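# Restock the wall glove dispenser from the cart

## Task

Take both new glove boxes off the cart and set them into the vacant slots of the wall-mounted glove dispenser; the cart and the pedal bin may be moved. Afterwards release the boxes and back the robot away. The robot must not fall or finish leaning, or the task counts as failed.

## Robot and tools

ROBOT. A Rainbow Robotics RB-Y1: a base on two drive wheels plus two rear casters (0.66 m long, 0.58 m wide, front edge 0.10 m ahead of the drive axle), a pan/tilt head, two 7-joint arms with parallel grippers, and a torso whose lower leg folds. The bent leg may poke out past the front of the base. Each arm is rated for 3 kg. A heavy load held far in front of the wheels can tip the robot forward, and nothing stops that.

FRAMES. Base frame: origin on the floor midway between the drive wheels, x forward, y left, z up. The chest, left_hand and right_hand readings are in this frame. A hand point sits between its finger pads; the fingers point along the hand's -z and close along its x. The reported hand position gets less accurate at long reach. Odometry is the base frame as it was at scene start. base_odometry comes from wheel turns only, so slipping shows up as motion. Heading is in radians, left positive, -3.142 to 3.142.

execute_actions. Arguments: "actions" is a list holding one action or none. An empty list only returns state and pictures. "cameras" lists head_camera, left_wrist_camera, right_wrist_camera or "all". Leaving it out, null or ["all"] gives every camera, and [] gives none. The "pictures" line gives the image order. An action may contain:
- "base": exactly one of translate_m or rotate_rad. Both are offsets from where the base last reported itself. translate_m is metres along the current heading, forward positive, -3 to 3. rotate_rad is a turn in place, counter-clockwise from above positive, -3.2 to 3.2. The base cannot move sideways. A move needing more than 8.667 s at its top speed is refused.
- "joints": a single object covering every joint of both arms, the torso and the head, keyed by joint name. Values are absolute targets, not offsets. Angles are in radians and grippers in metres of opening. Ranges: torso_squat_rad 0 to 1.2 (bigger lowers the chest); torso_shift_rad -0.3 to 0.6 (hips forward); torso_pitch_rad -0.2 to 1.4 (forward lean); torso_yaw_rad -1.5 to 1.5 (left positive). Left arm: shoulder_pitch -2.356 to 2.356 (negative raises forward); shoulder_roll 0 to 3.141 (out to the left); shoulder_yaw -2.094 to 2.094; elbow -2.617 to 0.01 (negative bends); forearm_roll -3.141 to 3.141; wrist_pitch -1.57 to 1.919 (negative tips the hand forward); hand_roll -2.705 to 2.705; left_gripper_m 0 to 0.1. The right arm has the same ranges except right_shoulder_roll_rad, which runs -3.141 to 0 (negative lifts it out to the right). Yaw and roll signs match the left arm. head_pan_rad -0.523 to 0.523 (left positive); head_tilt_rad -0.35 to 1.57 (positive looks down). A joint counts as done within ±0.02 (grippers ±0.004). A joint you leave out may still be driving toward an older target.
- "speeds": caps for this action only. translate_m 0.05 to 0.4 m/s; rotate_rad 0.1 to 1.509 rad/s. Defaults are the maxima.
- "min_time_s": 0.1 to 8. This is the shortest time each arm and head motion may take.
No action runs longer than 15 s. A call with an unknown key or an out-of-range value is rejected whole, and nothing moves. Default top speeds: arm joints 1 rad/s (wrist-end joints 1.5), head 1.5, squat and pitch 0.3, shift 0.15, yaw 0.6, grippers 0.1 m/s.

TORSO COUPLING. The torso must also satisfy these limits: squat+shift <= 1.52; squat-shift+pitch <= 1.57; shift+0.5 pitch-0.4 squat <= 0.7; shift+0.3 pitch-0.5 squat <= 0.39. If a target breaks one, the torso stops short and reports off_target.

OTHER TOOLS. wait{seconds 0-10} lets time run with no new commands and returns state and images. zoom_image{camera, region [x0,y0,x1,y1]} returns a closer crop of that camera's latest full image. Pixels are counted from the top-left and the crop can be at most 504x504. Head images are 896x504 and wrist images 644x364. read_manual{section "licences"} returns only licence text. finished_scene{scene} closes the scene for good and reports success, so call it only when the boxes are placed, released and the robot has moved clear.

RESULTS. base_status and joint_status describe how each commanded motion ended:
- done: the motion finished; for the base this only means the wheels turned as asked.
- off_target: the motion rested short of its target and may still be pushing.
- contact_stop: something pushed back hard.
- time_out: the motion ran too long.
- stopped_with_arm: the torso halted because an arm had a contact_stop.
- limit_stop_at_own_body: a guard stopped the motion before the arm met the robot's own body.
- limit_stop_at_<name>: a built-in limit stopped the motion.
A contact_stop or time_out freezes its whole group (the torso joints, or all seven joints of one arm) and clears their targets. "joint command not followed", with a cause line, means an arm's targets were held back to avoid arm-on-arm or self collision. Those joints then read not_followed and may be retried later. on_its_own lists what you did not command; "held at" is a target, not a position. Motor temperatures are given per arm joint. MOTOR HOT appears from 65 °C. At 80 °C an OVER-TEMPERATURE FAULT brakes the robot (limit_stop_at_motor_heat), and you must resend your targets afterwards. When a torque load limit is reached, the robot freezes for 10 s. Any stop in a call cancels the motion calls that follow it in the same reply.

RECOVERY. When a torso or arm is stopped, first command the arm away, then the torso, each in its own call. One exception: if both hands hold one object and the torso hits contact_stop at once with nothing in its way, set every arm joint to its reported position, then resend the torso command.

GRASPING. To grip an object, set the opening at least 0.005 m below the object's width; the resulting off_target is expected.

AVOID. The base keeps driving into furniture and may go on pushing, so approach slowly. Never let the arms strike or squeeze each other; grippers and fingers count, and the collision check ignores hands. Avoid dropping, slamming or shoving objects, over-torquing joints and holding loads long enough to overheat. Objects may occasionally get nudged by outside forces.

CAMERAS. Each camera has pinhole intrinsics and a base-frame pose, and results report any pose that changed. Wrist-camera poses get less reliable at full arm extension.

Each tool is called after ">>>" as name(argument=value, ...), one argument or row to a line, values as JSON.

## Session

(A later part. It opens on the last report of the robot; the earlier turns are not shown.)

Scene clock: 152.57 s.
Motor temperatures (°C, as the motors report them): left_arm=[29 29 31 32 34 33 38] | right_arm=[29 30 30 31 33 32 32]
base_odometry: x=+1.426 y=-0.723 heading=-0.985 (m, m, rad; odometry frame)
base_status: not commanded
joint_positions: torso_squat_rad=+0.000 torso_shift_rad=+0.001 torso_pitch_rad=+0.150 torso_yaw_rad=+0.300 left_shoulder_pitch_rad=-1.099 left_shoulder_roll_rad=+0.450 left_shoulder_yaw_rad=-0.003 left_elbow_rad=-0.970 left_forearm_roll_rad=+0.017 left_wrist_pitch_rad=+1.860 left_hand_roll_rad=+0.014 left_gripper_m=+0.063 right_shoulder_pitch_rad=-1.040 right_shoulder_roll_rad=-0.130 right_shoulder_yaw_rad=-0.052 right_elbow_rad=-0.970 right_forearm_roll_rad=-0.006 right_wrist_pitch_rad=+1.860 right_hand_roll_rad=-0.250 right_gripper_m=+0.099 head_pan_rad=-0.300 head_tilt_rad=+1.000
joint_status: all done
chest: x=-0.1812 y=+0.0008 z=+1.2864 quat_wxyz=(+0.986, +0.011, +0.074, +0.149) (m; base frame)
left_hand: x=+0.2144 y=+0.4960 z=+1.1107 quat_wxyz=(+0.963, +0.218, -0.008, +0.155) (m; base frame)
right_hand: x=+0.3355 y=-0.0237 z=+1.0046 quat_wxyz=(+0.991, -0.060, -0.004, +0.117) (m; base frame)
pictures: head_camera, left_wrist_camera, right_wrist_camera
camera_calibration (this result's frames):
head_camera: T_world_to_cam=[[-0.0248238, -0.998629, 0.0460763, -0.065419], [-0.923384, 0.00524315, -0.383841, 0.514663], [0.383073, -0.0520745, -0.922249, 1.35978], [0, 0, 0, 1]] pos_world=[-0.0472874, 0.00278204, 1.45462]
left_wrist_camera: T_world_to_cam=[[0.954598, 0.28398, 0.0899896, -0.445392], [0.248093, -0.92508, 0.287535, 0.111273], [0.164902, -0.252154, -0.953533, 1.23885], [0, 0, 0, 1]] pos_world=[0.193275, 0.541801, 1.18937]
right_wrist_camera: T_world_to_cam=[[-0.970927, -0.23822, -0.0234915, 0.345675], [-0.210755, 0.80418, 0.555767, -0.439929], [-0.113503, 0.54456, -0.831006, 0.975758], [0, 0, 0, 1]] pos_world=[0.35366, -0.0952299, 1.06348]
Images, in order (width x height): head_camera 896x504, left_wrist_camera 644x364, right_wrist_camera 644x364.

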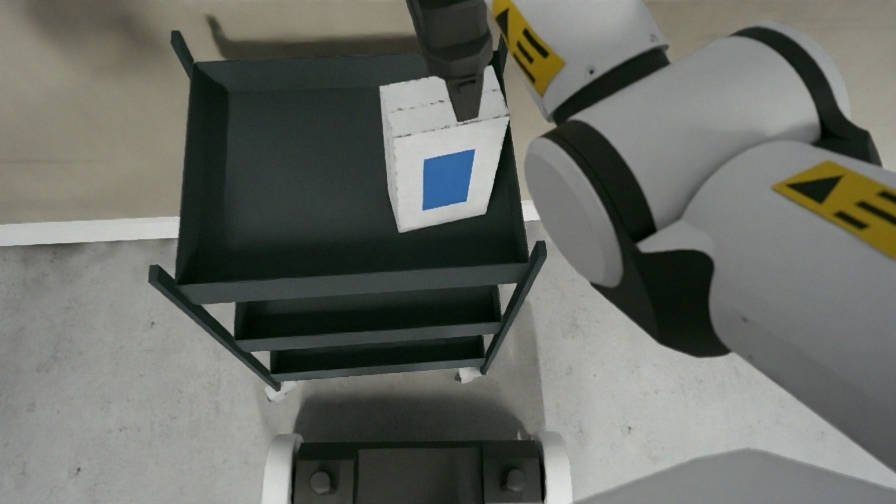

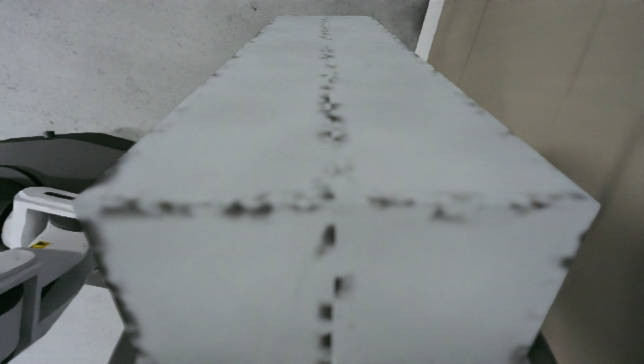

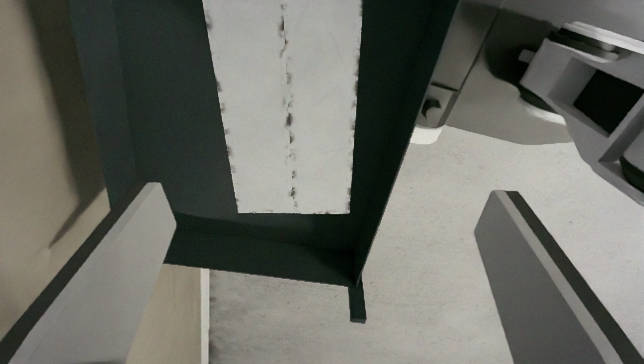

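>>> execute_actions(
  actions=[
    {"base":{"translate_m":0.016},"joints":{"torso_squat_rad":0.63}},
  ],
  cameras=["right_wrist_camera","head_camera"],
)

>>> execute_actions(
  actions=[
    {"joints":{"right_gripper_m":0.055}},
  ],
  cameras=[],
)

>>> execute_actions(
  actions=[
    {"joints":{"torso_squat_rad":0}},
  ],
  cameras=["head_camera"],
)

Scene clock: 162.90 s.
Motor temperatures (°C, as the motors report them): left_arm=[29 29 31 32 34 33 38] | right_arm=[29 30 30 31 33 32 32]
base_odometry: x=+1.434 y=-0.736 heading=-0.986 (m, m, rad; odometry frame)
base_status: done
joint_positions: torso_squat_rad=+0.630 torso_shift_rad=+0.000 torso_pitch_rad=+0.149 torso_yaw_rad=+0.300 left_shoulder_pitch_rad=-1.099 left_shoulder_roll_rad=+0.450 left_shoulder_yaw_rad=-0.003 left_elbow_rad=-0.970 left_forearm_roll_rad=+0.017 left_wrist_pitch_rad=+1.860 left_hand_roll_rad=+0.014 left_gripper_m=+0.063 right_shoulder_pitch_rad=-1.042 right_shoulder_roll_rad=-0.130 right_shoulder_yaw_rad=-0.052 right_elbow_rad=-0.972 right_forearm_roll_rad=-0.006 right_wrist_pitch_rad=+1.860 right_hand_roll_rad=-0.250 right_gripper_m=+0.099 head_pan_rad=-0.300 head_tilt_rad=+1.000
joint_status: all done
chest: x=-0.1819 y=+0.0007 z=+1.1521 quat_wxyz=(+0.986, +0.011, +0.074, +0.149) (m; base frame)
left_hand: x=+0.2140 y=+0.4958 z=+0.9769 quat_wxyz=(+0.963, +0.218, -0.009, +0.156) (m; base frame)
right_hand: x=+0.3360 y=-0.0232 z=+0.8723 quat_wxyz=(+0.991, -0.060, -0.007, +0.117) (m; base frame)
pictures: head_camera, right_wrist_camera
camera_calibration (this result's frames):
head_camera: T_world_to_cam=[[-0.0249122, -0.998628, 0.0460521, -0.0593696], [-0.922928, 0.00527229, -0.384937, 0.463815], [0.384166, -0.0520924, -0.921793, 1.23581], [0, 0, 0, 1]] pos_world=[-0.0481689, 0.00264302, 1.32044]
right_wrist_camera: T_world_to_cam=[[-0.970634, -0.238907, -0.0281615, 0.347106], [-0.21384, 0.803266, 0.55591, -0.365798], [-0.110189, 0.545607, -0.830765, 0.864236], [0, 0, 0, 1]] pos_world=[0.35392, -0.0947746, 0.931103]
Images, in order (width x height): head_camera 896x504, right_wrist_camera 644x364.

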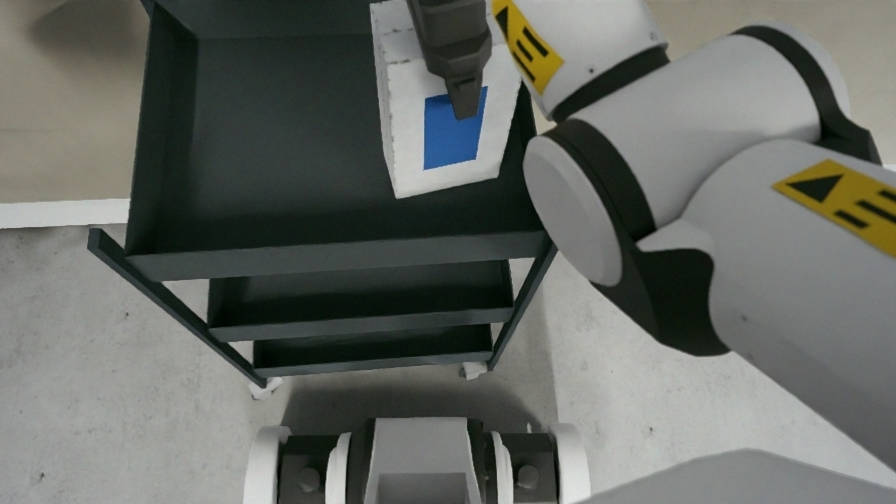

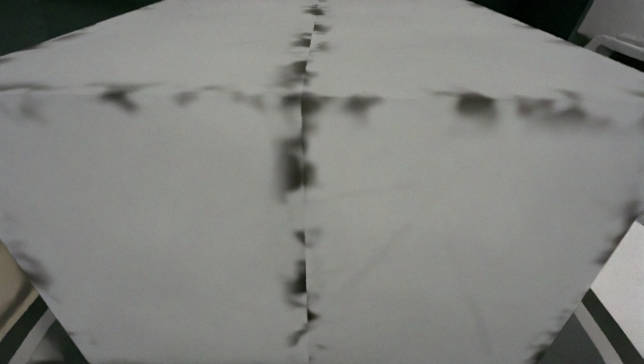

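Scene clock: 163.83 s.
Motor temperatures (°C, as the motors report them): left_arm=[29 29 31 32 34 33 38] | right_arm=[29 30 30 31 33 32 32]
base_odometry: x=+1.434 y=-0.736 heading=-0.986 (m, m, rad; odometry frame)
base_status: not commanded
joint_positions: torso_squat_rad=+0.630 torso_shift_rad=+0.000 torso_pitch_rad=+0.149 torso_yaw_rad=+0.300 left_shoulder_pitch_rad=-1.099 left_shoulder_roll_rad=+0.450 left_shoulder_yaw_rad=-0.003 left_elbow_rad=-0.970 left_forearm_roll_rad=+0.017 left_wrist_pitch_rad=+1.860 left_hand_roll_rad=+0.014 left_gripper_m=+0.063 right_shoulder_pitch_rad=-1.042 right_shoulder_roll_rad=-0.130 right_shoulder_yaw_rad=-0.052 right_elbow_rad=-0.972 right_forearm_roll_rad=-0.006 right_wrist_pitch_rad=+1.860 right_hand_roll_rad=-0.250 right_gripper_m=+0.063 head_pan_rad=-0.300 head_tilt_rad=+1.000
joint_status: right_gripper_m off_target (ended at +0.063, target +0.055)
chest: x=-0.1819 y=+0.0007 z=+1.1521 quat_wxyz=(+0.986, +0.011, +0.074, +0.149) (m; base frame)
left_hand: x=+0.2140 y=+0.4958 z=+0.9769 quat_wxyz=(+0.963, +0.218, -0.009, +0.156) (m; base frame)
right_hand: x=+0.3361 y=-0.0232 z=+0.8723 quat_wxyz=(+0.991, -0.060, -0.007, +0.117) (m; base frame)
pictures: none
No camera images: the call's "cameras" was empty. Leave "cameras" out to get every camera's image.

Scene clock: 166.83 s.
Motor temperatures (°C, as the motors report them): left_arm=[29 30 31 32 34 33 38] | right_arm=[29 30 30 31 33 32 32]
base_odometry: x=+1.434 y=-0.736 heading=-0.986 (m, m, rad; odometry frame)
base_status: not commanded
joint_positions: torso_squat_rad=+0.000 torso_shift_rad=+0.001 torso_pitch_rad=+0.151 torso_yaw_rad=+0.300 left_shoulder_pitch_rad=-1.099 left_shoulder_roll_rad=+0.450 left_shoulder_yaw_rad=-0.003 left_elbow_rad=-0.970 left_forearm_roll_rad=+0.017 left_wrist_pitch_rad=+1.860 left_hand_roll_rad=+0.014 left_gripper_m=+0.063 right_shoulder_pitch_rad=-1.040 right_shoulder_roll_rad=-0.130 right_shoulder_yaw_rad=-0.052 right_elbow_rad=-0.970 right_forearm_roll_rad=-0.006 right_wrist_pitch_rad=+1.860 right_hand_roll_rad=-0.250 right_gripper_m=+0.063 head_pan_rad=-0.300 head_tilt_rad=+1.000
joint_status: all done
chest: x=-0.1811 y=+0.0008 z=+1.2864 quat_wxyz=(+0.986, +0.011, +0.074, +0.149) (m; base frame)
left_hand: x=+0.2146 y=+0.4960 z=+1.1107 quat_wxyz=(+0.963, +0.219, -0.008, +0.155) (m; base frame)
right_hand: x=+0.3354 y=-0.0238 z=+1.0043 quat_wxyz=(+0.991, -0.060, -0.004, +0.117) (m; base frame)
pictures: head_camera
camera_calibration (this result's frames):
head_camera: T_world_to_cam=[[-0.0248499, -0.998628, 0.0460865, -0.0654337], [-0.923461, 0.00527376, -0.383657, 0.514512], [0.382887, -0.0520929, -0.922325, 1.35979], [0, 0, 0, 1]] pos_world=[-0.047142, 0.00277824, 1.45458]
Images, in order (width x height): head_camera 896x504.

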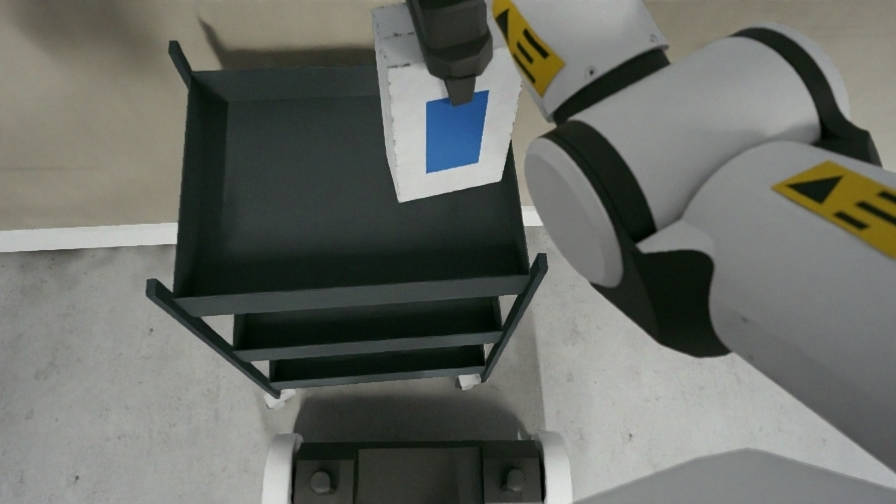

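>>> execute_actions(
  actions=[
    {"base":{"translate_m":-1.85}},
  ],
  cameras=[],
)

>>> execute_actions(
  actions=[
    {"base":{"rotate_rad":1.575},"speeds":{"rotate_rad":0.8},"joints":{"torso_yaw_rad":0,"head_pan_rad":0,"head_tilt_rad":0.2,"right_shoulder_roll_rad":-0.45}},
  ],
  cameras=["head_camera"],
)

>>> execute_actions(
  actions=[
    {"base":{"translate_m":1.2},"joints":{"head_tilt_rad":0.45}},
  ],
  cameras=["head_camera"],
)

Scene clock: 183.80 s.
Motor temperatures (°C, as the motors report them): left_arm=[30 30 31 32 34 33 38] | right_arm=[30 29 30 31 33 32 32]
base_odometry: x=+0.414 y=+0.806 heading=-0.987 (m, m, rad; odometry frame)
base_status: done
joint_positions: torso_squat_rad=+0.000 torso_shift_rad=+0.001 torso_pitch_rad=+0.150 torso_yaw_rad=+0.300 left_shoulder_pitch_rad=-1.099 left_shoulder_roll_rad=+0.450 left_shoulder_yaw_rad=-0.003 left_elbow_rad=-0.970 left_forearm_roll_rad=+0.017 left_wrist_pitch_rad=+1.860 left_hand_roll_rad=+0.014 left_gripper_m=+0.063 right_shoulder_pitch_rad=-1.040 right_shoulder_roll_rad=-0.130 right_shoulder_yaw_rad=-0.052 right_elbow_rad=-0.970 right_forearm_roll_rad=-0.006 right_wrist_pitch_rad=+1.860 right_hand_roll_rad=-0.250 right_gripper_m=+0.063 head_pan_rad=-0.300 head_tilt_rad=+1.000
joint_status: not commanded
chest: x=-0.1812 y=+0.0008 z=+1.2864 quat_wxyz=(+0.986, +0.011, +0.074, +0.149) (m; base frame)
left_hand: x=+0.2145 y=+0.4960 z=+1.1108 quat_wxyz=(+0.963, +0.218, -0.009, +0.155) (m; base frame)
right_hand: x=+0.3352 y=-0.0238 z=+1.0043 quat_wxyz=(+0.991, -0.060, -0.004, +0.117) (m; base frame)
pictures: none
No camera images: the call's "cameras" was empty. Leave "cameras" out to get every camera's image.

Scene clock: 187.73 s.
Motor temperatures (°C, as the motors report them): left_arm=[30 30 31 32 34 33 38] | right_arm=[30 30 30 31 33 32 32]
base_odometry: x=+0.413 y=+0.807 heading=+0.587 (m, m, rad; odometry frame)
base_status: done
joint_positions: torso_squat_rad=+0.000 torso_shift_rad=+0.001 torso_pitch_rad=+0.150 torso_yaw_rad=+0.000 left_shoulder_pitch_rad=-1.100 left_shoulder_roll_rad=+0.450 left_shoulder_yaw_rad=-0.003 left_elbow_rad=-0.970 left_forearm_roll_rad=+0.017 left_wrist_pitch_rad=+1.860 left_hand_roll_rad=+0.014 left_gripper_m=+0.063 right_shoulder_pitch_rad=-1.039 right_shoulder_roll_rad=-0.450 right_shoulder_yaw_rad=-0.052 right_elbow_rad=-0.970 right_forearm_roll_rad=-0.006 right_wrist_pitch_rad=+1.860 right_hand_roll_rad=-0.250 right_gripper_m=+0.062 head_pan_rad=+0.000 head_tilt_rad=+0.200
joint_status: all done
chest: x=-0.1812 y=+0.0007 z=+1.2864 quat_wxyz=(+0.997, +0.000, +0.075, +0.000) (m; base frame)
left_hand: x=+0.3408 y=+0.3503 z=+1.0919 quat_wxyz=(+0.980, +0.193, -0.037, +0.011) (m; base frame)
right_hand: x=+0.3216 y=-0.3648 z=+1.0662 quat_wxyz=(+0.972, -0.177, -0.033, -0.150) (m; base frame)
pictures: head_camera
camera_calibration (this result's frames):
head_camera: T_world_to_cam=[[-0.0502449, -0.998636, 0.0142184, -0.0281918], [-0.367925, 0.00527275, -0.929841, 1.39607], [0.928497, -0.0519511, -0.367688, 0.608329], [0, 0, 0, 1]] pos_world=[-0.0526002, -0.00391112, 1.5222]
Images, in order (width x height): head_camera 896x504.

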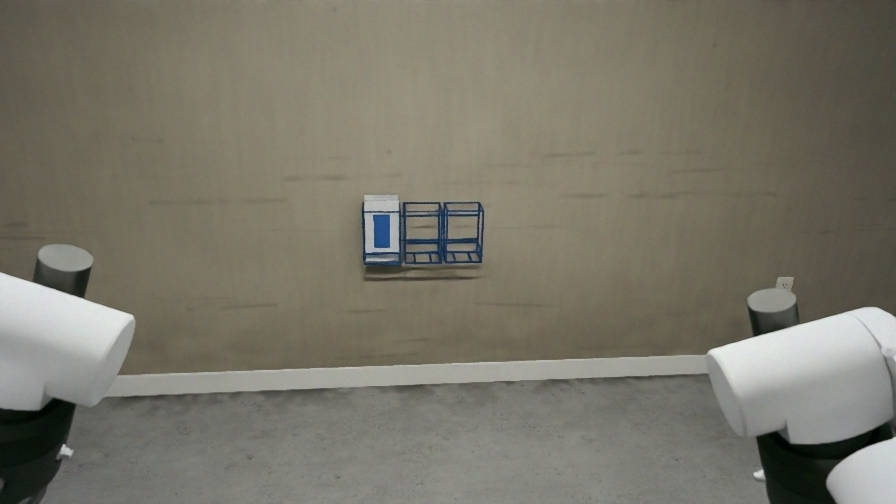

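Scene clock: 192.33 s.
Motor temperatures (°C, as the motors report them): left_arm=[30 30 31 32 34 33 38] | right_arm=[30 30 30 31 33 32 32]
base_odometry: x=+1.412 y=+1.472 heading=+0.588 (m, m, rad; odometry frame)
base_status: done
joint_positions: torso_squat_rad=+0.000 torso_shift_rad=+0.001 torso_pitch_rad=+0.150 torso_yaw_rad=+0.000 left_shoulder_pitch_rad=-1.100 left_shoulder_roll_rad=+0.450 left_shoulder_yaw_rad=-0.003 left_elbow_rad=-0.970 left_forearm_roll_rad=+0.017 left_wrist_pitch_rad=+1.860 left_hand_roll_rad=+0.014 left_gripper_m=+0.063 right_shoulder_pitch_rad=-1.039 right_shoulder_roll_rad=-0.450 right_shoulder_yaw_rad=-0.052 right_elbow_rad=-0.970 right_forearm_roll_rad=-0.006 right_wrist_pitch_rad=+1.860 right_hand_roll_rad=-0.250 right_gripper_m=+0.062 head_pan_rad=+0.000 head_tilt_rad=+0.450
joint_status: all done
chest: x=-0.1812 y=+0.0007 z=+1.2864 quat_wxyz=(+0.997, +0.000, +0.075, +0.000) (m; base frame)
left_hand: x=+0.3409 y=+0.3503 z=+1.0918 quat_wxyz=(+0.980, +0.193, -0.037, +0.011) (m; base frame)
right_hand: x=+0.3217 y=-0.3648 z=+1.0661 quat_wxyz=(+0.972, -0.177, -0.033, -0.150) (m; base frame)
pictures: head_camera
camera_calibration (this result's frames):
head_camera: T_world_to_cam=[[-0.0452213, -0.998634, 0.0261742, -0.0452411], [-0.58663, 0.00533863, -0.809838, 1.19007], [0.808592, -0.0519765, -0.58607, 0.916103], [0, 0, 0, 1]] pos_world=[-0.0446685, -0.00391682, 1.50185]
Images, in order (width x height): head_camera 896x504.

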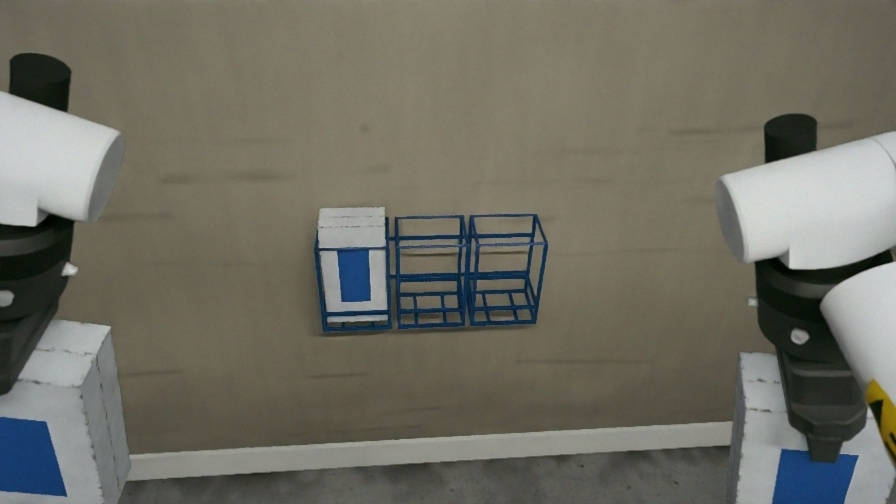

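>>> execute_actions(
  actions=[
    {"base":{"rotate_rad":0.04,"translate_m":0},"joints":{}},
  ],
  cameras=[],
)

>>> execute_actions(
  actions=[
    {"base":{"rotate_rad":0.04},"joints":{"right_shoulder_pitch_rad":-1.45,"right_shoulder_roll_rad":-0.2,"right_elbow_rad":-0.6,"right_wrist_pitch_rad":1.9,"right_hand_roll_rad":-0.15,"head_tilt_rad":0.55},"min_time_s":1.5},
  ],
)

action 0: "base" must hold exactly one of rotate_rad, translate_m; got {"rotate_rad": 0.04, "translate_m": 0}

Scene clock: 225.03 s.
Motor temperatures (°C, as the motors report them): left_arm=[31 30 31 33 34 33 38] | right_arm=[30 30 30 31 33 32 32]
base_odometry: x=+1.412 y=+1.472 heading=+0.626 (m, m, rad; odometry frame)
base_status: done
joint_positions: torso_squat_rad=+0.000 torso_shift_rad=+0.001 torso_pitch_rad=+0.150 torso_yaw_rad=+0.000 left_shoulder_pitch_rad=-1.100 left_shoulder_roll_rad=+0.450 left_shoulder_yaw_rad=-0.003 left_elbow_rad=-0.970 left_forearm_roll_rad=+0.017 left_wrist_pitch_rad=+1.860 left_hand_roll_rad=+0.014 left_gripper_m=+0.063 right_shoulder_pitch_rad=-1.449 right_shoulder_roll_rad=-0.200 right_shoulder_yaw_rad=-0.052 right_elbow_rad=-0.600 right_forearm_roll_rad=-0.006 right_wrist_pitch_rad=+1.900 right_hand_roll_rad=-0.150 right_gripper_m=+0.062 head_pan_rad=+0.000 head_tilt_rad=+0.550
joint_status: all done
chest: x=-0.1812 y=+0.0007 z=+1.2864 quat_wxyz=(+0.997, +0.000, +0.075, +0.000) (m; base frame)
left_hand: x=+0.3409 y=+0.3503 z=+1.0918 quat_wxyz=(+0.980, +0.193, -0.037, +0.011) (m; base frame)
right_hand: x=+0.3470 y=-0.1832 z=+1.1240 quat_wxyz=(+0.992, -0.125, +0.006, +0.016) (m; base frame)
pictures: head_camera, left_wrist_camera, right_wrist_camera
camera_calibration (this result's frames):
head_camera: T_world_to_cam=[[-0.0424053, -0.998633, 0.0305582, -0.0513453], [-0.664543, 0.00535344, -0.747231, 1.08727], [0.746046, -0.0519938, -0.663862, 1.02322], [0, 0, 0, 1]] pos_world=[-0.0430066, -0.00389485, 1.49328]
left_wrist_camera: T_world_to_cam=[[0.996462, -0.00378284, 0.0839539, -0.429893], [-0.0313566, -0.943579, 0.32966, 0.00632318], [0.0779701, -0.331127, -0.940359, 1.20619], [0, 0, 0, 1]] pos_world=[0.334524, 0.403742, 1.16826]
right_wrist_camera: T_world_to_cam=[[-0.999142, -0.0396296, -0.0120239, 0.354898], [-0.0408523, 0.895509, 0.443164, -0.291182], [-0.00679489, 0.443275, -0.89636, 1.18097], [0, 0, 0, 1]] pos_world=[0.350723, -0.248673, 1.19188]
Images, in order (width x height): head_camera 896x504, left_wrist_camera 644x364, right_wrist_camera 644x364.

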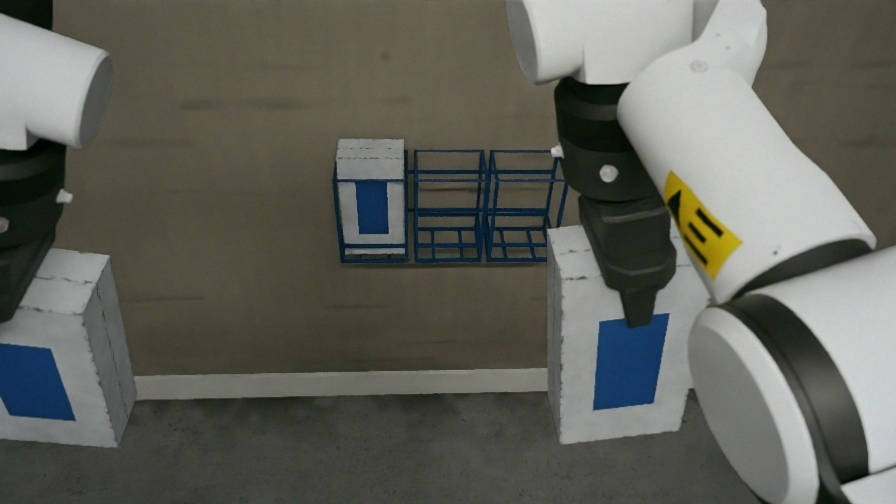

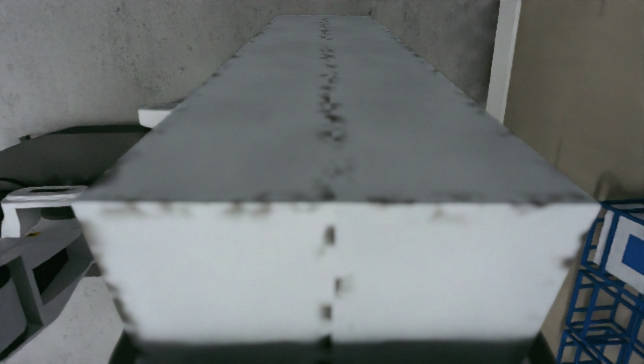

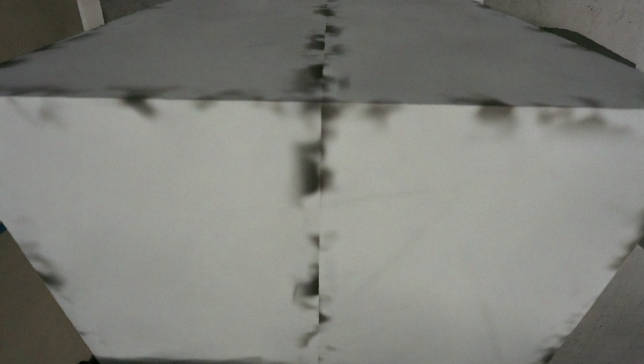

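>>> execute_actions(
  actions=[
    {"base":{"translate_m":0.5},"speeds":{"translate_m":0.2},"joints":{"right_forearm_roll_rad":-0.14,"head_tilt_rad":0.8}},
  ],
  cameras=["head_camera"],
)

Scene clock: 235.03 s.
Motor temperatures (°C, as the motors report them): left_arm=[31 30 31 33 34 33 38] | right_arm=[31 30 30 31 33 32 32]
base_odometry: x=+1.817 y=+1.766 heading=+0.627 (m, m, rad; odometry frame)
base_status: done
joint_positions: torso_squat_rad=+0.000 torso_shift_rad=+0.001 torso_pitch_rad=+0.151 torso_yaw_rad=+0.000 left_shoulder_pitch_rad=-1.100 left_shoulder_roll_rad=+0.450 left_shoulder_yaw_rad=-0.003 left_elbow_rad=-0.970 left_forearm_roll_rad=+0.017 left_wrist_pitch_rad=+1.860 left_hand_roll_rad=+0.014 left_gripper_m=+0.063 right_shoulder_pitch_rad=-1.449 right_shoulder_roll_rad=-0.200 right_shoulder_yaw_rad=-0.052 right_elbow_rad=-0.600 right_forearm_roll_rad=-0.140 right_wrist_pitch_rad=+1.900 right_hand_roll_rad=-0.150 right_gripper_m=+0.062 head_pan_rad=+0.000 head_tilt_rad=+0.800
joint_status: all done
chest: x=-0.1811 y=+0.0007 z=+1.2864 quat_wxyz=(+0.997, +0.000, +0.075, +0.000) (m; base frame)
left_hand: x=+0.3409 y=+0.3503 z=+1.0917 quat_wxyz=(+0.980, +0.193, -0.037, +0.011) (m; base frame)
right_hand: x=+0.3411 y=-0.1551 z=+1.1187 quat_wxyz=(+0.997, -0.063, +0.019, +0.036) (m; base frame)
pictures: head_camera
camera_calibration (this result's frames):
head_camera: T_world_to_cam=[[-0.0335706, -0.998632, 0.0401015, -0.064299], [-0.828823, 0.00539534, -0.559485, 0.788052], [0.558503, -0.0520193, -0.82787, 1.24175], [0, 0, 0, 1]] pos_world=[-0.0425261, -0.00386769, 1.47149]
Images, in order (width x height): head_camera 896x504.

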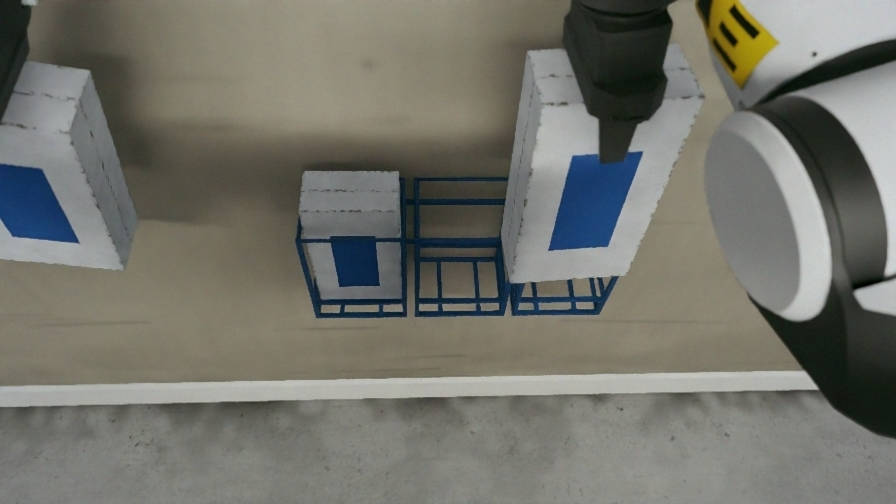

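>>> execute_actions(
  actions=[
    {"base":{"translate_m":0.115},"speeds":{"translate_m":0.1},"joints":{"right_shoulder_roll_rad":-0.29,"right_forearm_roll_rad":-0.17,"head_tilt_rad":0.95}},
  ],
  cameras=["head_camera"],
)

Scene clock: 246.60 s.
Motor temperatures (°C, as the motors report them): left_arm=[31 30 31 33 34 33 38] | right_arm=[31 30 30 31 33 32 32]
base_odometry: x=+1.909 y=+1.833 heading=+0.627 (m, m, rad; odometry frame)
base_status: done
joint_positions: torso_squat_rad=+0.001 torso_shift_rad=-0.003 torso_pitch_rad=+0.145 torso_yaw_rad=-0.001 left_shoulder_pitch_rad=-1.100 left_shoulder_roll_rad=+0.450 left_shoulder_yaw_rad=-0.003 left_elbow_rad=-0.970 left_forearm_roll_rad=+0.017 left_wrist_pitch_rad=+1.860 left_hand_roll_rad=+0.014 left_gripper_m=+0.063 right_shoulder_pitch_rad=-1.444 right_shoulder_roll_rad=-0.284 right_shoulder_yaw_rad=-0.050 right_elbow_rad=-0.599 right_forearm_roll_rad=-0.170 right_wrist_pitch_rad=+1.900 right_hand_roll_rad=-0.150 right_gripper_m=+0.062 head_pan_rad=+0.000 head_tilt_rad=+0.950
joint_status: all done
chest: x=-0.1854 y=+0.0006 z=+1.2867 quat_wxyz=(+0.997, +0.000, +0.072, +0.000) (m; base frame)
left_hand: x=+0.3380 y=+0.3498 z=+1.0952 quat_wxyz=(+0.980, +0.193, -0.040, +0.012) (m; base frame)
right_hand: x=+0.3456 y=-0.1950 z=+1.1327 quat_wxyz=(+0.998, -0.060, +0.009, +0.000) (m; base frame)
pictures: head_camera
camera_calibration (this result's frames):
head_camera: T_world_to_cam=[[-0.0283609, -0.998619, 0.0442188, -0.0701748], [-0.900564, 0.00632863, -0.434678, 0.589208], [0.433798, -0.0521497, -0.8995, 1.33461], [0, 0, 0, 1]] pos_world=[-0.0503198, -0.00420752, 1.4597]
Images, in order (width x height): head_camera 896x504.

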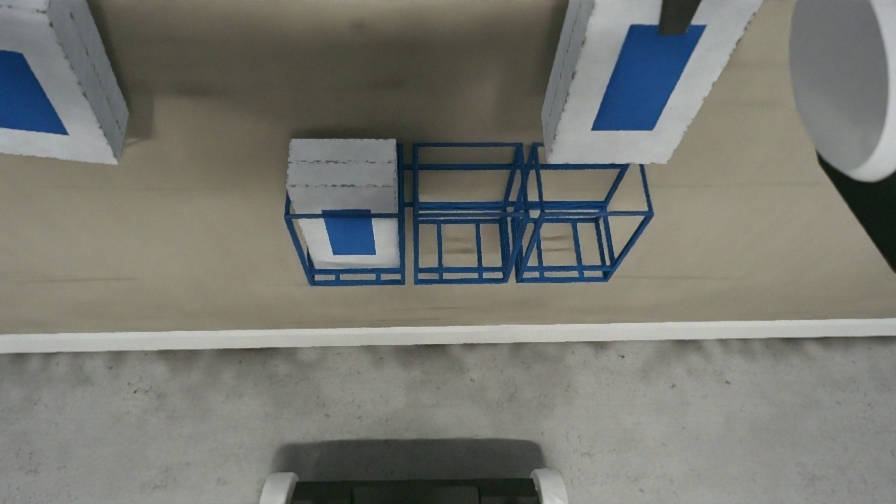

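>>> execute_actions(
  actions=[
    {"base":{"translate_m":-0.012},"joints":{"right_wrist_pitch_rad":1.8}},
  ],
  cameras=[],
)

>>> execute_actions(
  actions=[
    {"joints":{"torso_squat_rad":0.5}},
  ],
  cameras=["head_camera"],
)

Scene clock: 257.30 s.
Motor temperatures (°C, as the motors report them): left_arm=[31 30 31 33 34 33 38] | right_arm=[34 31 30 32 33 32 32]
base_odometry: x=+1.899 y=+1.826 heading=+0.628 (m, m, rad; odometry frame)
base_status: done
joint_positions: torso_squat_rad=+0.000 torso_shift_rad=+0.000 torso_pitch_rad=+0.149 torso_yaw_rad=+0.000 left_shoulder_pitch_rad=-1.100 left_shoulder_roll_rad=+0.450 left_shoulder_yaw_rad=-0.003 left_elbow_rad=-0.970 left_forearm_roll_rad=+0.017 left_wrist_pitch_rad=+1.860 left_hand_roll_rad=+0.014 left_gripper_m=+0.063 right_shoulder_pitch_rad=-1.447 right_shoulder_roll_rad=-0.288 right_shoulder_yaw_rad=-0.051 right_elbow_rad=-0.598 right_forearm_roll_rad=-0.170 right_wrist_pitch_rad=+1.802 right_hand_roll_rad=-0.150 right_gripper_m=+0.062 head_pan_rad=+0.000 head_tilt_rad=+0.950
joint_status: all done
chest: x=-0.1823 y=+0.0006 z=+1.2865 quat_wxyz=(+0.997, +0.000, +0.074, +0.000) (m; base frame)
left_hand: x=+0.3401 y=+0.3501 z=+1.0928 quat_wxyz=(+0.980, +0.193, -0.038, +0.012) (m; base frame)
right_hand: x=+0.3711 y=-0.1929 z=+1.1321 quat_wxyz=(+0.998, -0.053, -0.038, +0.002) (m; base frame)
pictures: none
No camera images: the call's "cameras" was empty. Leave "cameras" out to get every camera's image.

Scene clock: 259.83 s.
Motor temperatures (°C, as the motors report them): left_arm=[31 30 31 33 34 33 38] | right_arm=[34 31 30 32 33 32 32]
base_odometry: x=+1.899 y=+1.826 heading=+0.628 (m, m, rad; odometry frame)
base_status: not commanded
joint_positions: torso_squat_rad=+0.500 torso_shift_rad=+0.000 torso_pitch_rad=+0.148 torso_yaw_rad=+0.000 left_shoulder_pitch_rad=-1.100 left_shoulder_roll_rad=+0.450 left_shoulder_yaw_rad=-0.003 left_elbow_rad=-0.970 left_forearm_roll_rad=+0.017 left_wrist_pitch_rad=+1.860 left_hand_roll_rad=+0.014 left_gripper_m=+0.063 right_shoulder_pitch_rad=-1.449 right_shoulder_roll_rad=-0.289 right_shoulder_yaw_rad=-0.051 right_elbow_rad=-0.599 right_forearm_roll_rad=-0.170 right_wrist_pitch_rad=+1.802 right_hand_roll_rad=-0.150 right_gripper_m=+0.062 head_pan_rad=+0.000 head_tilt_rad=+0.950
joint_status: all done
chest: x=-0.1826 y=+0.0006 z=+1.2008 quat_wxyz=(+0.997, +0.000, +0.074, +0.000) (m; base frame)
left_hand: x=+0.3400 y=+0.3501 z=+1.0074 quat_wxyz=(+0.980, +0.193, -0.038, +0.012) (m; base frame)
right_hand: x=+0.3717 y=-0.1929 z=+1.0483 quat_wxyz=(+0.998, -0.053, -0.040, +0.002) (m; base frame)
pictures: head_camera
camera_calibration (this result's frames):
head_camera: T_world_to_cam=[[-0.027679, -0.998624, 0.0445372, -0.0665303], [-0.902107, 0.00576071, -0.431474, 0.550292], [0.430624, -0.0521201, -0.901025, 1.25735], [0, 0, 0, 1]] pos_world=[-0.0468631, -0.00407582, 1.3733]
Images, in order (width x height): head_camera 896x504.

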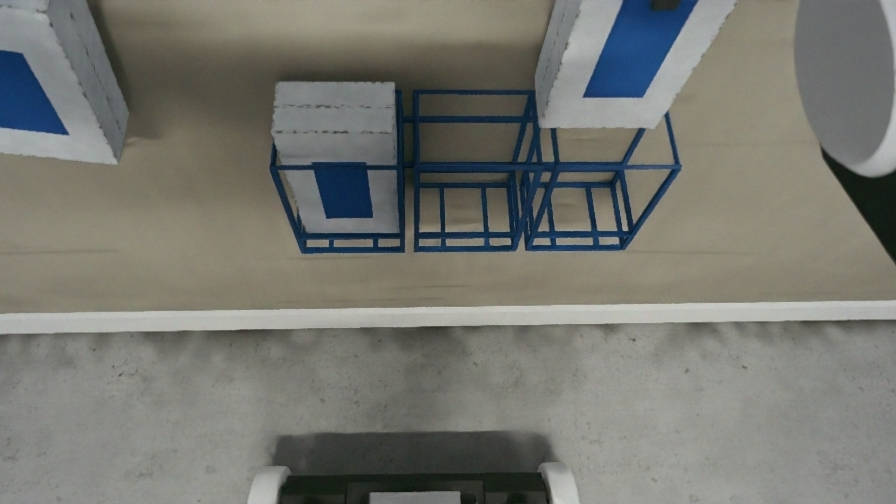

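>>> execute_actions(
  actions=[
    {"joints":{"right_shoulder_roll_rad":-0.315}},
  ],
  cameras=[],
)

>>> execute_actions(
  actions=[
    {"joints":{"torso_squat_rad":0.75}},
  ],
  cameras=["head_camera"],
)

Scene clock: 266.53 s.
Motor temperatures (°C, as the motors report them): left_arm=[31 30 31 33 34 33 38] | right_arm=[33 31 30 32 33 34 32]
base_odometry: x=+1.899 y=+1.826 heading=+0.628 (m, m, rad; odometry frame)
base_status: not commanded
joint_positions: torso_squat_rad=+0.500 torso_shift_rad=-0.001 torso_pitch_rad=+0.148 torso_yaw_rad=+0.000 left_shoulder_pitch_rad=-1.100 left_shoulder_roll_rad=+0.450 left_shoulder_yaw_rad=-0.003 left_elbow_rad=-0.970 left_forearm_roll_rad=+0.017 left_wrist_pitch_rad=+1.860 left_hand_roll_rad=+0.014 left_gripper_m=+0.063 right_shoulder_pitch_rad=-1.447 right_shoulder_roll_rad=-0.310 right_shoulder_yaw_rad=-0.051 right_elbow_rad=-0.598 right_forearm_roll_rad=-0.172 right_wrist_pitch_rad=+1.804 right_hand_roll_rad=-0.150 right_gripper_m=+0.063 head_pan_rad=+0.000 head_tilt_rad=+0.950
joint_status: all done
chest: x=-0.1826 y=+0.0009 z=+1.2008 quat_wxyz=(+0.997, +0.000, +0.074, +0.000) (m; base frame)
left_hand: x=+0.3398 y=+0.3505 z=+1.0072 quat_wxyz=(+0.980, +0.193, -0.038, +0.012) (m; base frame)
right_hand: x=+0.3727 y=-0.2040 z=+1.0507 quat_wxyz=(+0.998, -0.056, -0.040, -0.008) (m; base frame)
pictures: none
No camera images: the call's "cameras" was empty. Leave "cameras" out to get every camera's image.

Scene clock: 267.93 s.
Motor temperatures (°C, as the motors report them): left_arm=[31 30 31 33 34 33 38] | right_arm=[33 31 30 32 33 35 32]
base_odometry: x=+1.899 y=+1.826 heading=+0.628 (m, m, rad; odometry frame)
base_status: not commanded
joint_positions: torso_squat_rad=+0.663 torso_shift_rad=-0.005 torso_pitch_rad=+0.138 torso_yaw_rad=-0.002 left_shoulder_pitch_rad=-1.099 left_shoulder_roll_rad=+0.450 left_shoulder_yaw_rad=-0.003 left_elbow_rad=-0.970 left_forearm_roll_rad=+0.017 left_wrist_pitch_rad=+1.860 left_hand_roll_rad=+0.014 left_gripper_m=+0.063 right_shoulder_pitch_rad=-1.456 right_shoulder_roll_rad=-0.319 right_shoulder_yaw_rad=-0.052 right_elbow_rad=-0.603 right_forearm_roll_rad=-0.170 right_wrist_pitch_rad=+1.801 right_hand_roll_rad=-0.150 right_gripper_m=+0.062 head_pan_rad=+0.000 head_tilt_rad=+0.950
joint_status: torso_squat_rad contact_stop (moved +0.163 of +0.250)
on_its_own: torso_squat_rad is held at +0.662, not at your +0.750, since a contact_stop
chest: x=-0.1882 y=+0.0008 z=+1.1388 quat_wxyz=(+0.998, +0.000, +0.069, -0.001) (m; base frame)
left_hand: x=+0.3368 y=+0.3496 z=+0.9504 quat_wxyz=(+0.980, +0.193, -0.044, +0.012) (m; base frame)
right_hand: x=+0.3725 y=-0.2081 z=+1.0025 quat_wxyz=(+0.997, -0.057, -0.055, -0.011) (m; base frame)
pictures: head_camera
camera_calibration (this result's frames):
head_camera: T_world_to_cam=[[-0.0293522, -0.998554, 0.0450484, -0.064557], [-0.897574, 0.00649714, -0.440815, 0.530003], [0.439885, -0.0533732, -0.896467, 1.20046], [0, 0, 0, 1]] pos_world=[-0.0542433, -0.00383453, 1.31272]
Images, in order (width x height): head_camera 896x504.

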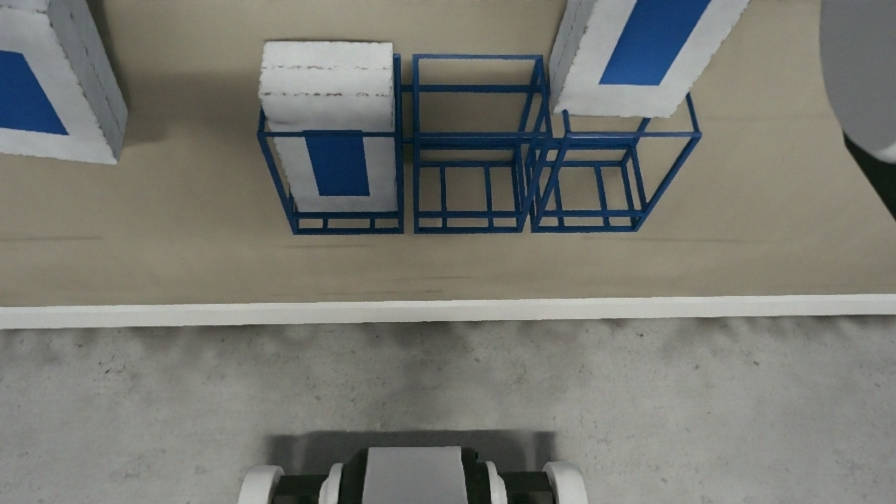

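>>> execute_actions(
  actions=[
    {"joints":{"torso_squat_rad":0.4}},
  ],
  cameras=[],
)

>>> execute_actions(
  actions=[
    {"joints":{"right_wrist_pitch_rad":1.835,"right_shoulder_roll_rad":-0.31}},
  ],
  cameras=[],
)

>>> execute_actions(
  actions=[
    {"joints":{"torso_squat_rad":0.7}},
  ],
  cameras=["head_camera"],
)

Scene clock: 278.47 s.
Motor temperatures (°C, as the motors report them): left_arm=[31 30 31 33 34 33 38] | right_arm=[32 31 30 32 33 35 32]
base_odometry: x=+1.899 y=+1.826 heading=+0.628 (m, m, rad; odometry frame)
base_status: not commanded
joint_positions: torso_squat_rad=+0.400 torso_shift_rad=-0.004 torso_pitch_rad=+0.141 torso_yaw_rad=-0.001 left_shoulder_pitch_rad=-1.099 left_shoulder_roll_rad=+0.450 left_shoulder_yaw_rad=-0.003 left_elbow_rad=-0.970 left_forearm_roll_rad=+0.017 left_wrist_pitch_rad=+1.860 left_hand_roll_rad=+0.014 left_gripper_m=+0.063 right_shoulder_pitch_rad=-1.448 right_shoulder_roll_rad=-0.314 right_shoulder_yaw_rad=-0.052 right_elbow_rad=-0.599 right_forearm_roll_rad=-0.170 right_wrist_pitch_rad=+1.801 right_hand_roll_rad=-0.150 right_gripper_m=+0.062 head_pan_rad=+0.000 head_tilt_rad=+0.950
joint_status: all done
chest: x=-0.1868 y=+0.0008 z=+1.2316 quat_wxyz=(+0.998, +0.000, +0.071, -0.001) (m; base frame)
left_hand: x=+0.3374 y=+0.3497 z=+1.0416 quat_wxyz=(+0.980, +0.193, -0.042, +0.012) (m; base frame)
right_hand: x=+0.3708 y=-0.2074 z=+1.0871 quat_wxyz=(+0.997, -0.057, -0.047, -0.011) (m; base frame)
pictures: none
No camera images: the call's "cameras" was empty. Leave "cameras" out to get every camera's image.

Scene clock: 278.97 s.
Motor temperatures (°C, as the motors report them): left_arm=[31 30 31 33 34 33 38] | right_arm=[32 31 30 32 33 35 32]
base_odometry: x=+1.899 y=+1.826 heading=+0.628 (m, m, rad; odometry frame)
base_status: not commanded
joint_positions: torso_squat_rad=+0.400 torso_shift_rad=-0.004 torso_pitch_rad=+0.141 torso_yaw_rad=-0.001 left_shoulder_pitch_rad=-1.099 left_shoulder_roll_rad=+0.450 left_shoulder_yaw_rad=-0.003 left_elbow_rad=-0.970 left_forearm_roll_rad=+0.017 left_wrist_pitch_rad=+1.860 left_hand_roll_rad=+0.014 left_gripper_m=+0.063 right_shoulder_pitch_rad=-1.449 right_shoulder_roll_rad=-0.310 right_shoulder_yaw_rad=-0.052 right_elbow_rad=-0.599 right_forearm_roll_rad=-0.170 right_wrist_pitch_rad=+1.835 right_hand_roll_rad=-0.150 right_gripper_m=+0.062 head_pan_rad=+0.000 head_tilt_rad=+0.950
joint_status: all done
chest: x=-0.1867 y=+0.0008 z=+1.2316 quat_wxyz=(+0.998, +0.000, +0.071, -0.001) (m; base frame)
left_hand: x=+0.3374 y=+0.3497 z=+1.0416 quat_wxyz=(+0.980, +0.193, -0.042, +0.012) (m; base frame)
right_hand: x=+0.3628 y=-0.2056 z=+1.0862 quat_wxyz=(+0.998, -0.058, -0.030, -0.009) (m; base frame)
pictures: none
No camera images: the call's "cameras" was empty. Leave "cameras" out to get every camera's image.

Scene clock: 280.67 s.
Motor temperatures (°C, as the motors report them): left_arm=[31 30 31 33 34 33 38] | right_arm=[32 31 30 32 33 35 32]
base_odometry: x=+1.899 y=+1.826 heading=+0.628 (m, m, rad; odometry frame)
base_status: not commanded
joint_positions: torso_squat_rad=+0.665 torso_shift_rad=-0.006 torso_pitch_rad=+0.134 torso_yaw_rad=-0.002 left_shoulder_pitch_rad=-1.099 left_shoulder_roll_rad=+0.450 left_shoulder_yaw_rad=-0.003 left_elbow_rad=-0.970 left_forearm_roll_rad=+0.017 left_wrist_pitch_rad=+1.860 left_hand_roll_rad=+0.014 left_gripper_m=+0.063 right_shoulder_pitch_rad=-1.457 right_shoulder_roll_rad=-0.314 right_shoulder_yaw_rad=-0.052 right_elbow_rad=-0.604 right_forearm_roll_rad=-0.169 right_wrist_pitch_rad=+1.836 right_hand_roll_rad=-0.150 right_gripper_m=+0.062 head_pan_rad=+0.000 head_tilt_rad=+0.950
joint_status: torso_squat_rad contact_stop (moved +0.265 of +0.300)
on_its_own: torso_squat_rad is held at +0.665, not at your +0.700, since a contact_stop
chest: x=-0.1901 y=+0.0007 z=+1.1380 quat_wxyz=(+0.998, +0.000, +0.067, -0.001) (m; base frame)
left_hand: x=+0.3356 y=+0.3493 z=+0.9517 quat_wxyz=(+0.980, +0.193, -0.045, +0.012) (m; base frame)
right_hand: x=+0.3631 y=-0.2068 z=+1.0029 quat_wxyz=(+0.997, -0.059, -0.040, -0.011) (m; base frame)
pictures: head_camera
camera_calibration (this result's frames):
head_camera: T_world_to_cam=[[-0.0297726, -0.998551, 0.0448186, -0.0644938], [-0.895865, 0.00677029, -0.444274, 0.532212], [0.443327, -0.0533786, -0.894769, 1.19935], [0, 0, 0, 1]] pos_world=[-0.0568337, -0.003984, 1.31248]
Images, in order (width x height): head_camera 896x504.

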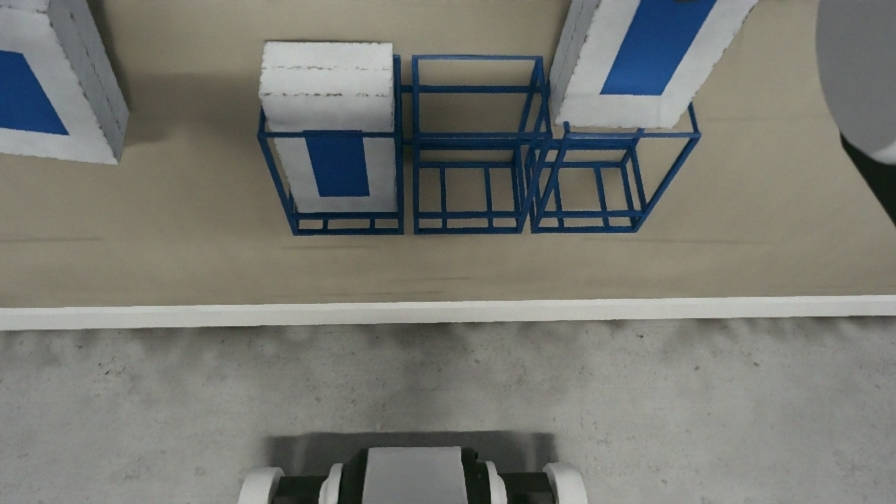

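>>> zoom_image(
  camera="head_camera",
  region=[480, 20, 760, 240],
)

Region (480, 20, 760, 240) of head_camera's 896x504 image, scaled by 1.800, with more detail than that image has; it fills the top 396 rows of this view, and the rest is white.

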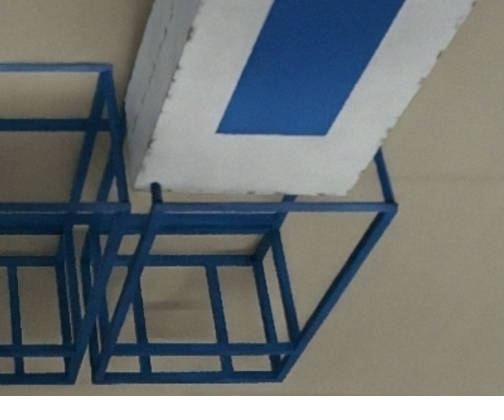

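>>> execute_actions(
  actions=[
    {"joints":{"torso_squat_rad":0.45}},
  ],
  cameras=[],
)

>>> execute_actions(
  actions=[
    {"joints":{"right_shoulder_roll_rad":-0.36,"right_forearm_roll_rad":-0.185,"right_hand_roll_rad":-0.13}},
  ],
  cameras=[],
)

>>> execute_actions(
  actions=[
    {"joints":{"torso_squat_rad":0.72}},
  ],
  cameras=["head_camera"],
)

Scene clock: 289.83 s.
Motor temperatures (°C, as the motors report them): left_arm=[31 30 31 33 34 33 38] | right_arm=[31 30 30 32 33 34 32]
base_odometry: x=+1.899 y=+1.826 heading=+0.628 (m, m, rad; odometry frame)
base_status: not commanded
joint_positions: torso_squat_rad=+0.450 torso_shift_rad=-0.005 torso_pitch_rad=+0.137 torso_yaw_rad=-0.002 left_shoulder_pitch_rad=-1.099 left_shoulder_roll_rad=+0.450 left_shoulder_yaw_rad=-0.003 left_elbow_rad=-0.970 left_forearm_roll_rad=+0.017 left_wrist_pitch_rad=+1.860 left_hand_roll_rad=+0.014 left_gripper_m=+0.063 right_shoulder_pitch_rad=-1.450 right_shoulder_roll_rad=-0.310 right_shoulder_yaw_rad=-0.052 right_elbow_rad=-0.600 right_forearm_roll_rad=-0.170 right_wrist_pitch_rad=+1.835 right_hand_roll_rad=-0.150 right_gripper_m=+0.062 head_pan_rad=+0.000 head_tilt_rad=+0.950
joint_status: all done
chest: x=-0.1890 y=+0.0008 z=+1.2173 quat_wxyz=(+0.998, +0.000, +0.068, -0.001) (m; base frame)
left_hand: x=+0.3361 y=+0.3494 z=+1.0295 quat_wxyz=(+0.980, +0.193, -0.044, +0.012) (m; base frame)
right_hand: x=+0.3614 y=-0.2059 z=+1.0750 quat_wxyz=(+0.998, -0.058, -0.033, -0.010) (m; base frame)
pictures: none
No camera images: the call's "cameras" was empty. Leave "cameras" out to get every camera's image.

Scene clock: 291.27 s.
Motor temperatures (°C, as the motors report them): left_arm=[31 30 31 33 34 33 38] | right_arm=[31 30 30 32 33 34 32]
base_odometry: x=+1.899 y=+1.826 heading=+0.628 (m, m, rad; odometry frame)
base_status: not commanded
joint_positions: torso_squat_rad=+0.450 torso_shift_rad=-0.005 torso_pitch_rad=+0.137 torso_yaw_rad=-0.002 left_shoulder_pitch_rad=-1.099 left_shoulder_roll_rad=+0.450 left_shoulder_yaw_rad=-0.003 left_elbow_rad=-0.970 left_forearm_roll_rad=+0.017 left_wrist_pitch_rad=+1.860 left_hand_roll_rad=+0.014 left_gripper_m=+0.063 right_shoulder_pitch_rad=-1.450 right_shoulder_roll_rad=-0.360 right_shoulder_yaw_rad=-0.052 right_elbow_rad=-0.600 right_forearm_roll_rad=-0.185 right_wrist_pitch_rad=+1.835 right_hand_roll_rad=-0.130 right_gripper_m=+0.062 head_pan_rad=+0.000 head_tilt_rad=+0.950
joint_status: all done
chest: x=-0.1890 y=+0.0007 z=+1.2173 quat_wxyz=(+0.998, +0.000, +0.068, -0.001) (m; base frame)
left_hand: x=+0.3361 y=+0.3494 z=+1.0297 quat_wxyz=(+0.980, +0.193, -0.044, +0.012) (m; base frame)
right_hand: x=+0.3648 y=-0.2298 z=+1.0837 quat_wxyz=(+0.997, -0.058, -0.038, -0.021) (m; base frame)
pictures: none
No camera images: the call's "cameras" was empty. Leave "cameras" out to get every camera's image.

Scene clock: 293.10 s.
Motor temperatures (°C, as the motors report them): left_arm=[31 30 31 33 34 33 38] | right_arm=[31 30 30 32 33 34 32]
base_odometry: x=+1.899 y=+1.826 heading=+0.628 (m, m, rad; odometry frame)
base_status: not commanded
joint_positions: torso_squat_rad=+0.686 torso_shift_rad=-0.007 torso_pitch_rad=+0.131 torso_yaw_rad=-0.001 left_shoulder_pitch_rad=-1.099 left_shoulder_roll_rad=+0.450 left_shoulder_yaw_rad=-0.003 left_elbow_rad=-0.970 left_forearm_roll_rad=+0.017 left_wrist_pitch_rad=+1.860 left_hand_roll_rad=+0.014 left_gripper_m=+0.063 right_shoulder_pitch_rad=-1.456 right_shoulder_roll_rad=-0.360 right_shoulder_yaw_rad=-0.052 right_elbow_rad=-0.603 right_forearm_roll_rad=-0.185 right_wrist_pitch_rad=+1.835 right_hand_roll_rad=-0.130 right_gripper_m=+0.062 head_pan_rad=+0.000 head_tilt_rad=+0.950
joint_status: torso_squat_rad contact_stop (moved +0.236 of +0.270)
on_its_own: torso_squat_rad is held at +0.686, not at your +0.720, since a contact_stop
chest: x=-0.1913 y=+0.0011 z=+1.1288 quat_wxyz=(+0.998, -0.001, +0.066, -0.001) (m; base frame)
left_hand: x=+0.3347 y=+0.3499 z=+0.9435 quat_wxyz=(+0.980, +0.193, -0.047, +0.013) (m; base frame)
right_hand: x=+0.3651 y=-0.2278 z=+1.0026 quat_wxyz=(+0.997, -0.058, -0.046, -0.019) (m; base frame)
pictures: head_camera
camera_calibration (this result's frames):
head_camera: T_world_to_cam=[[-0.0293874, -0.998543, 0.0452579, -0.0641988], [-0.89479, 0.00609931, -0.446445, 0.529709], [0.445518, -0.0536162, -0.893666, 1.19077], [0, 0, 0, 1]] pos_world=[-0.0584173, -0.00349166, 1.30354]
Images, in order (width x height): head_camera 896x504.

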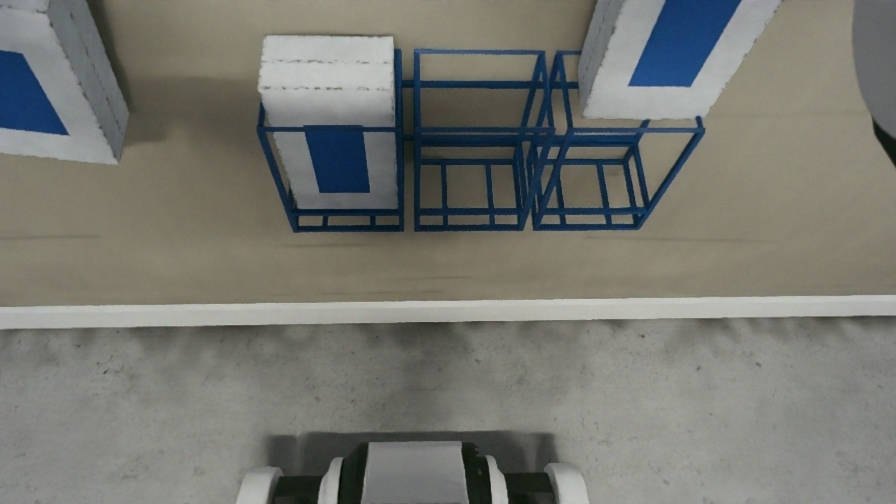

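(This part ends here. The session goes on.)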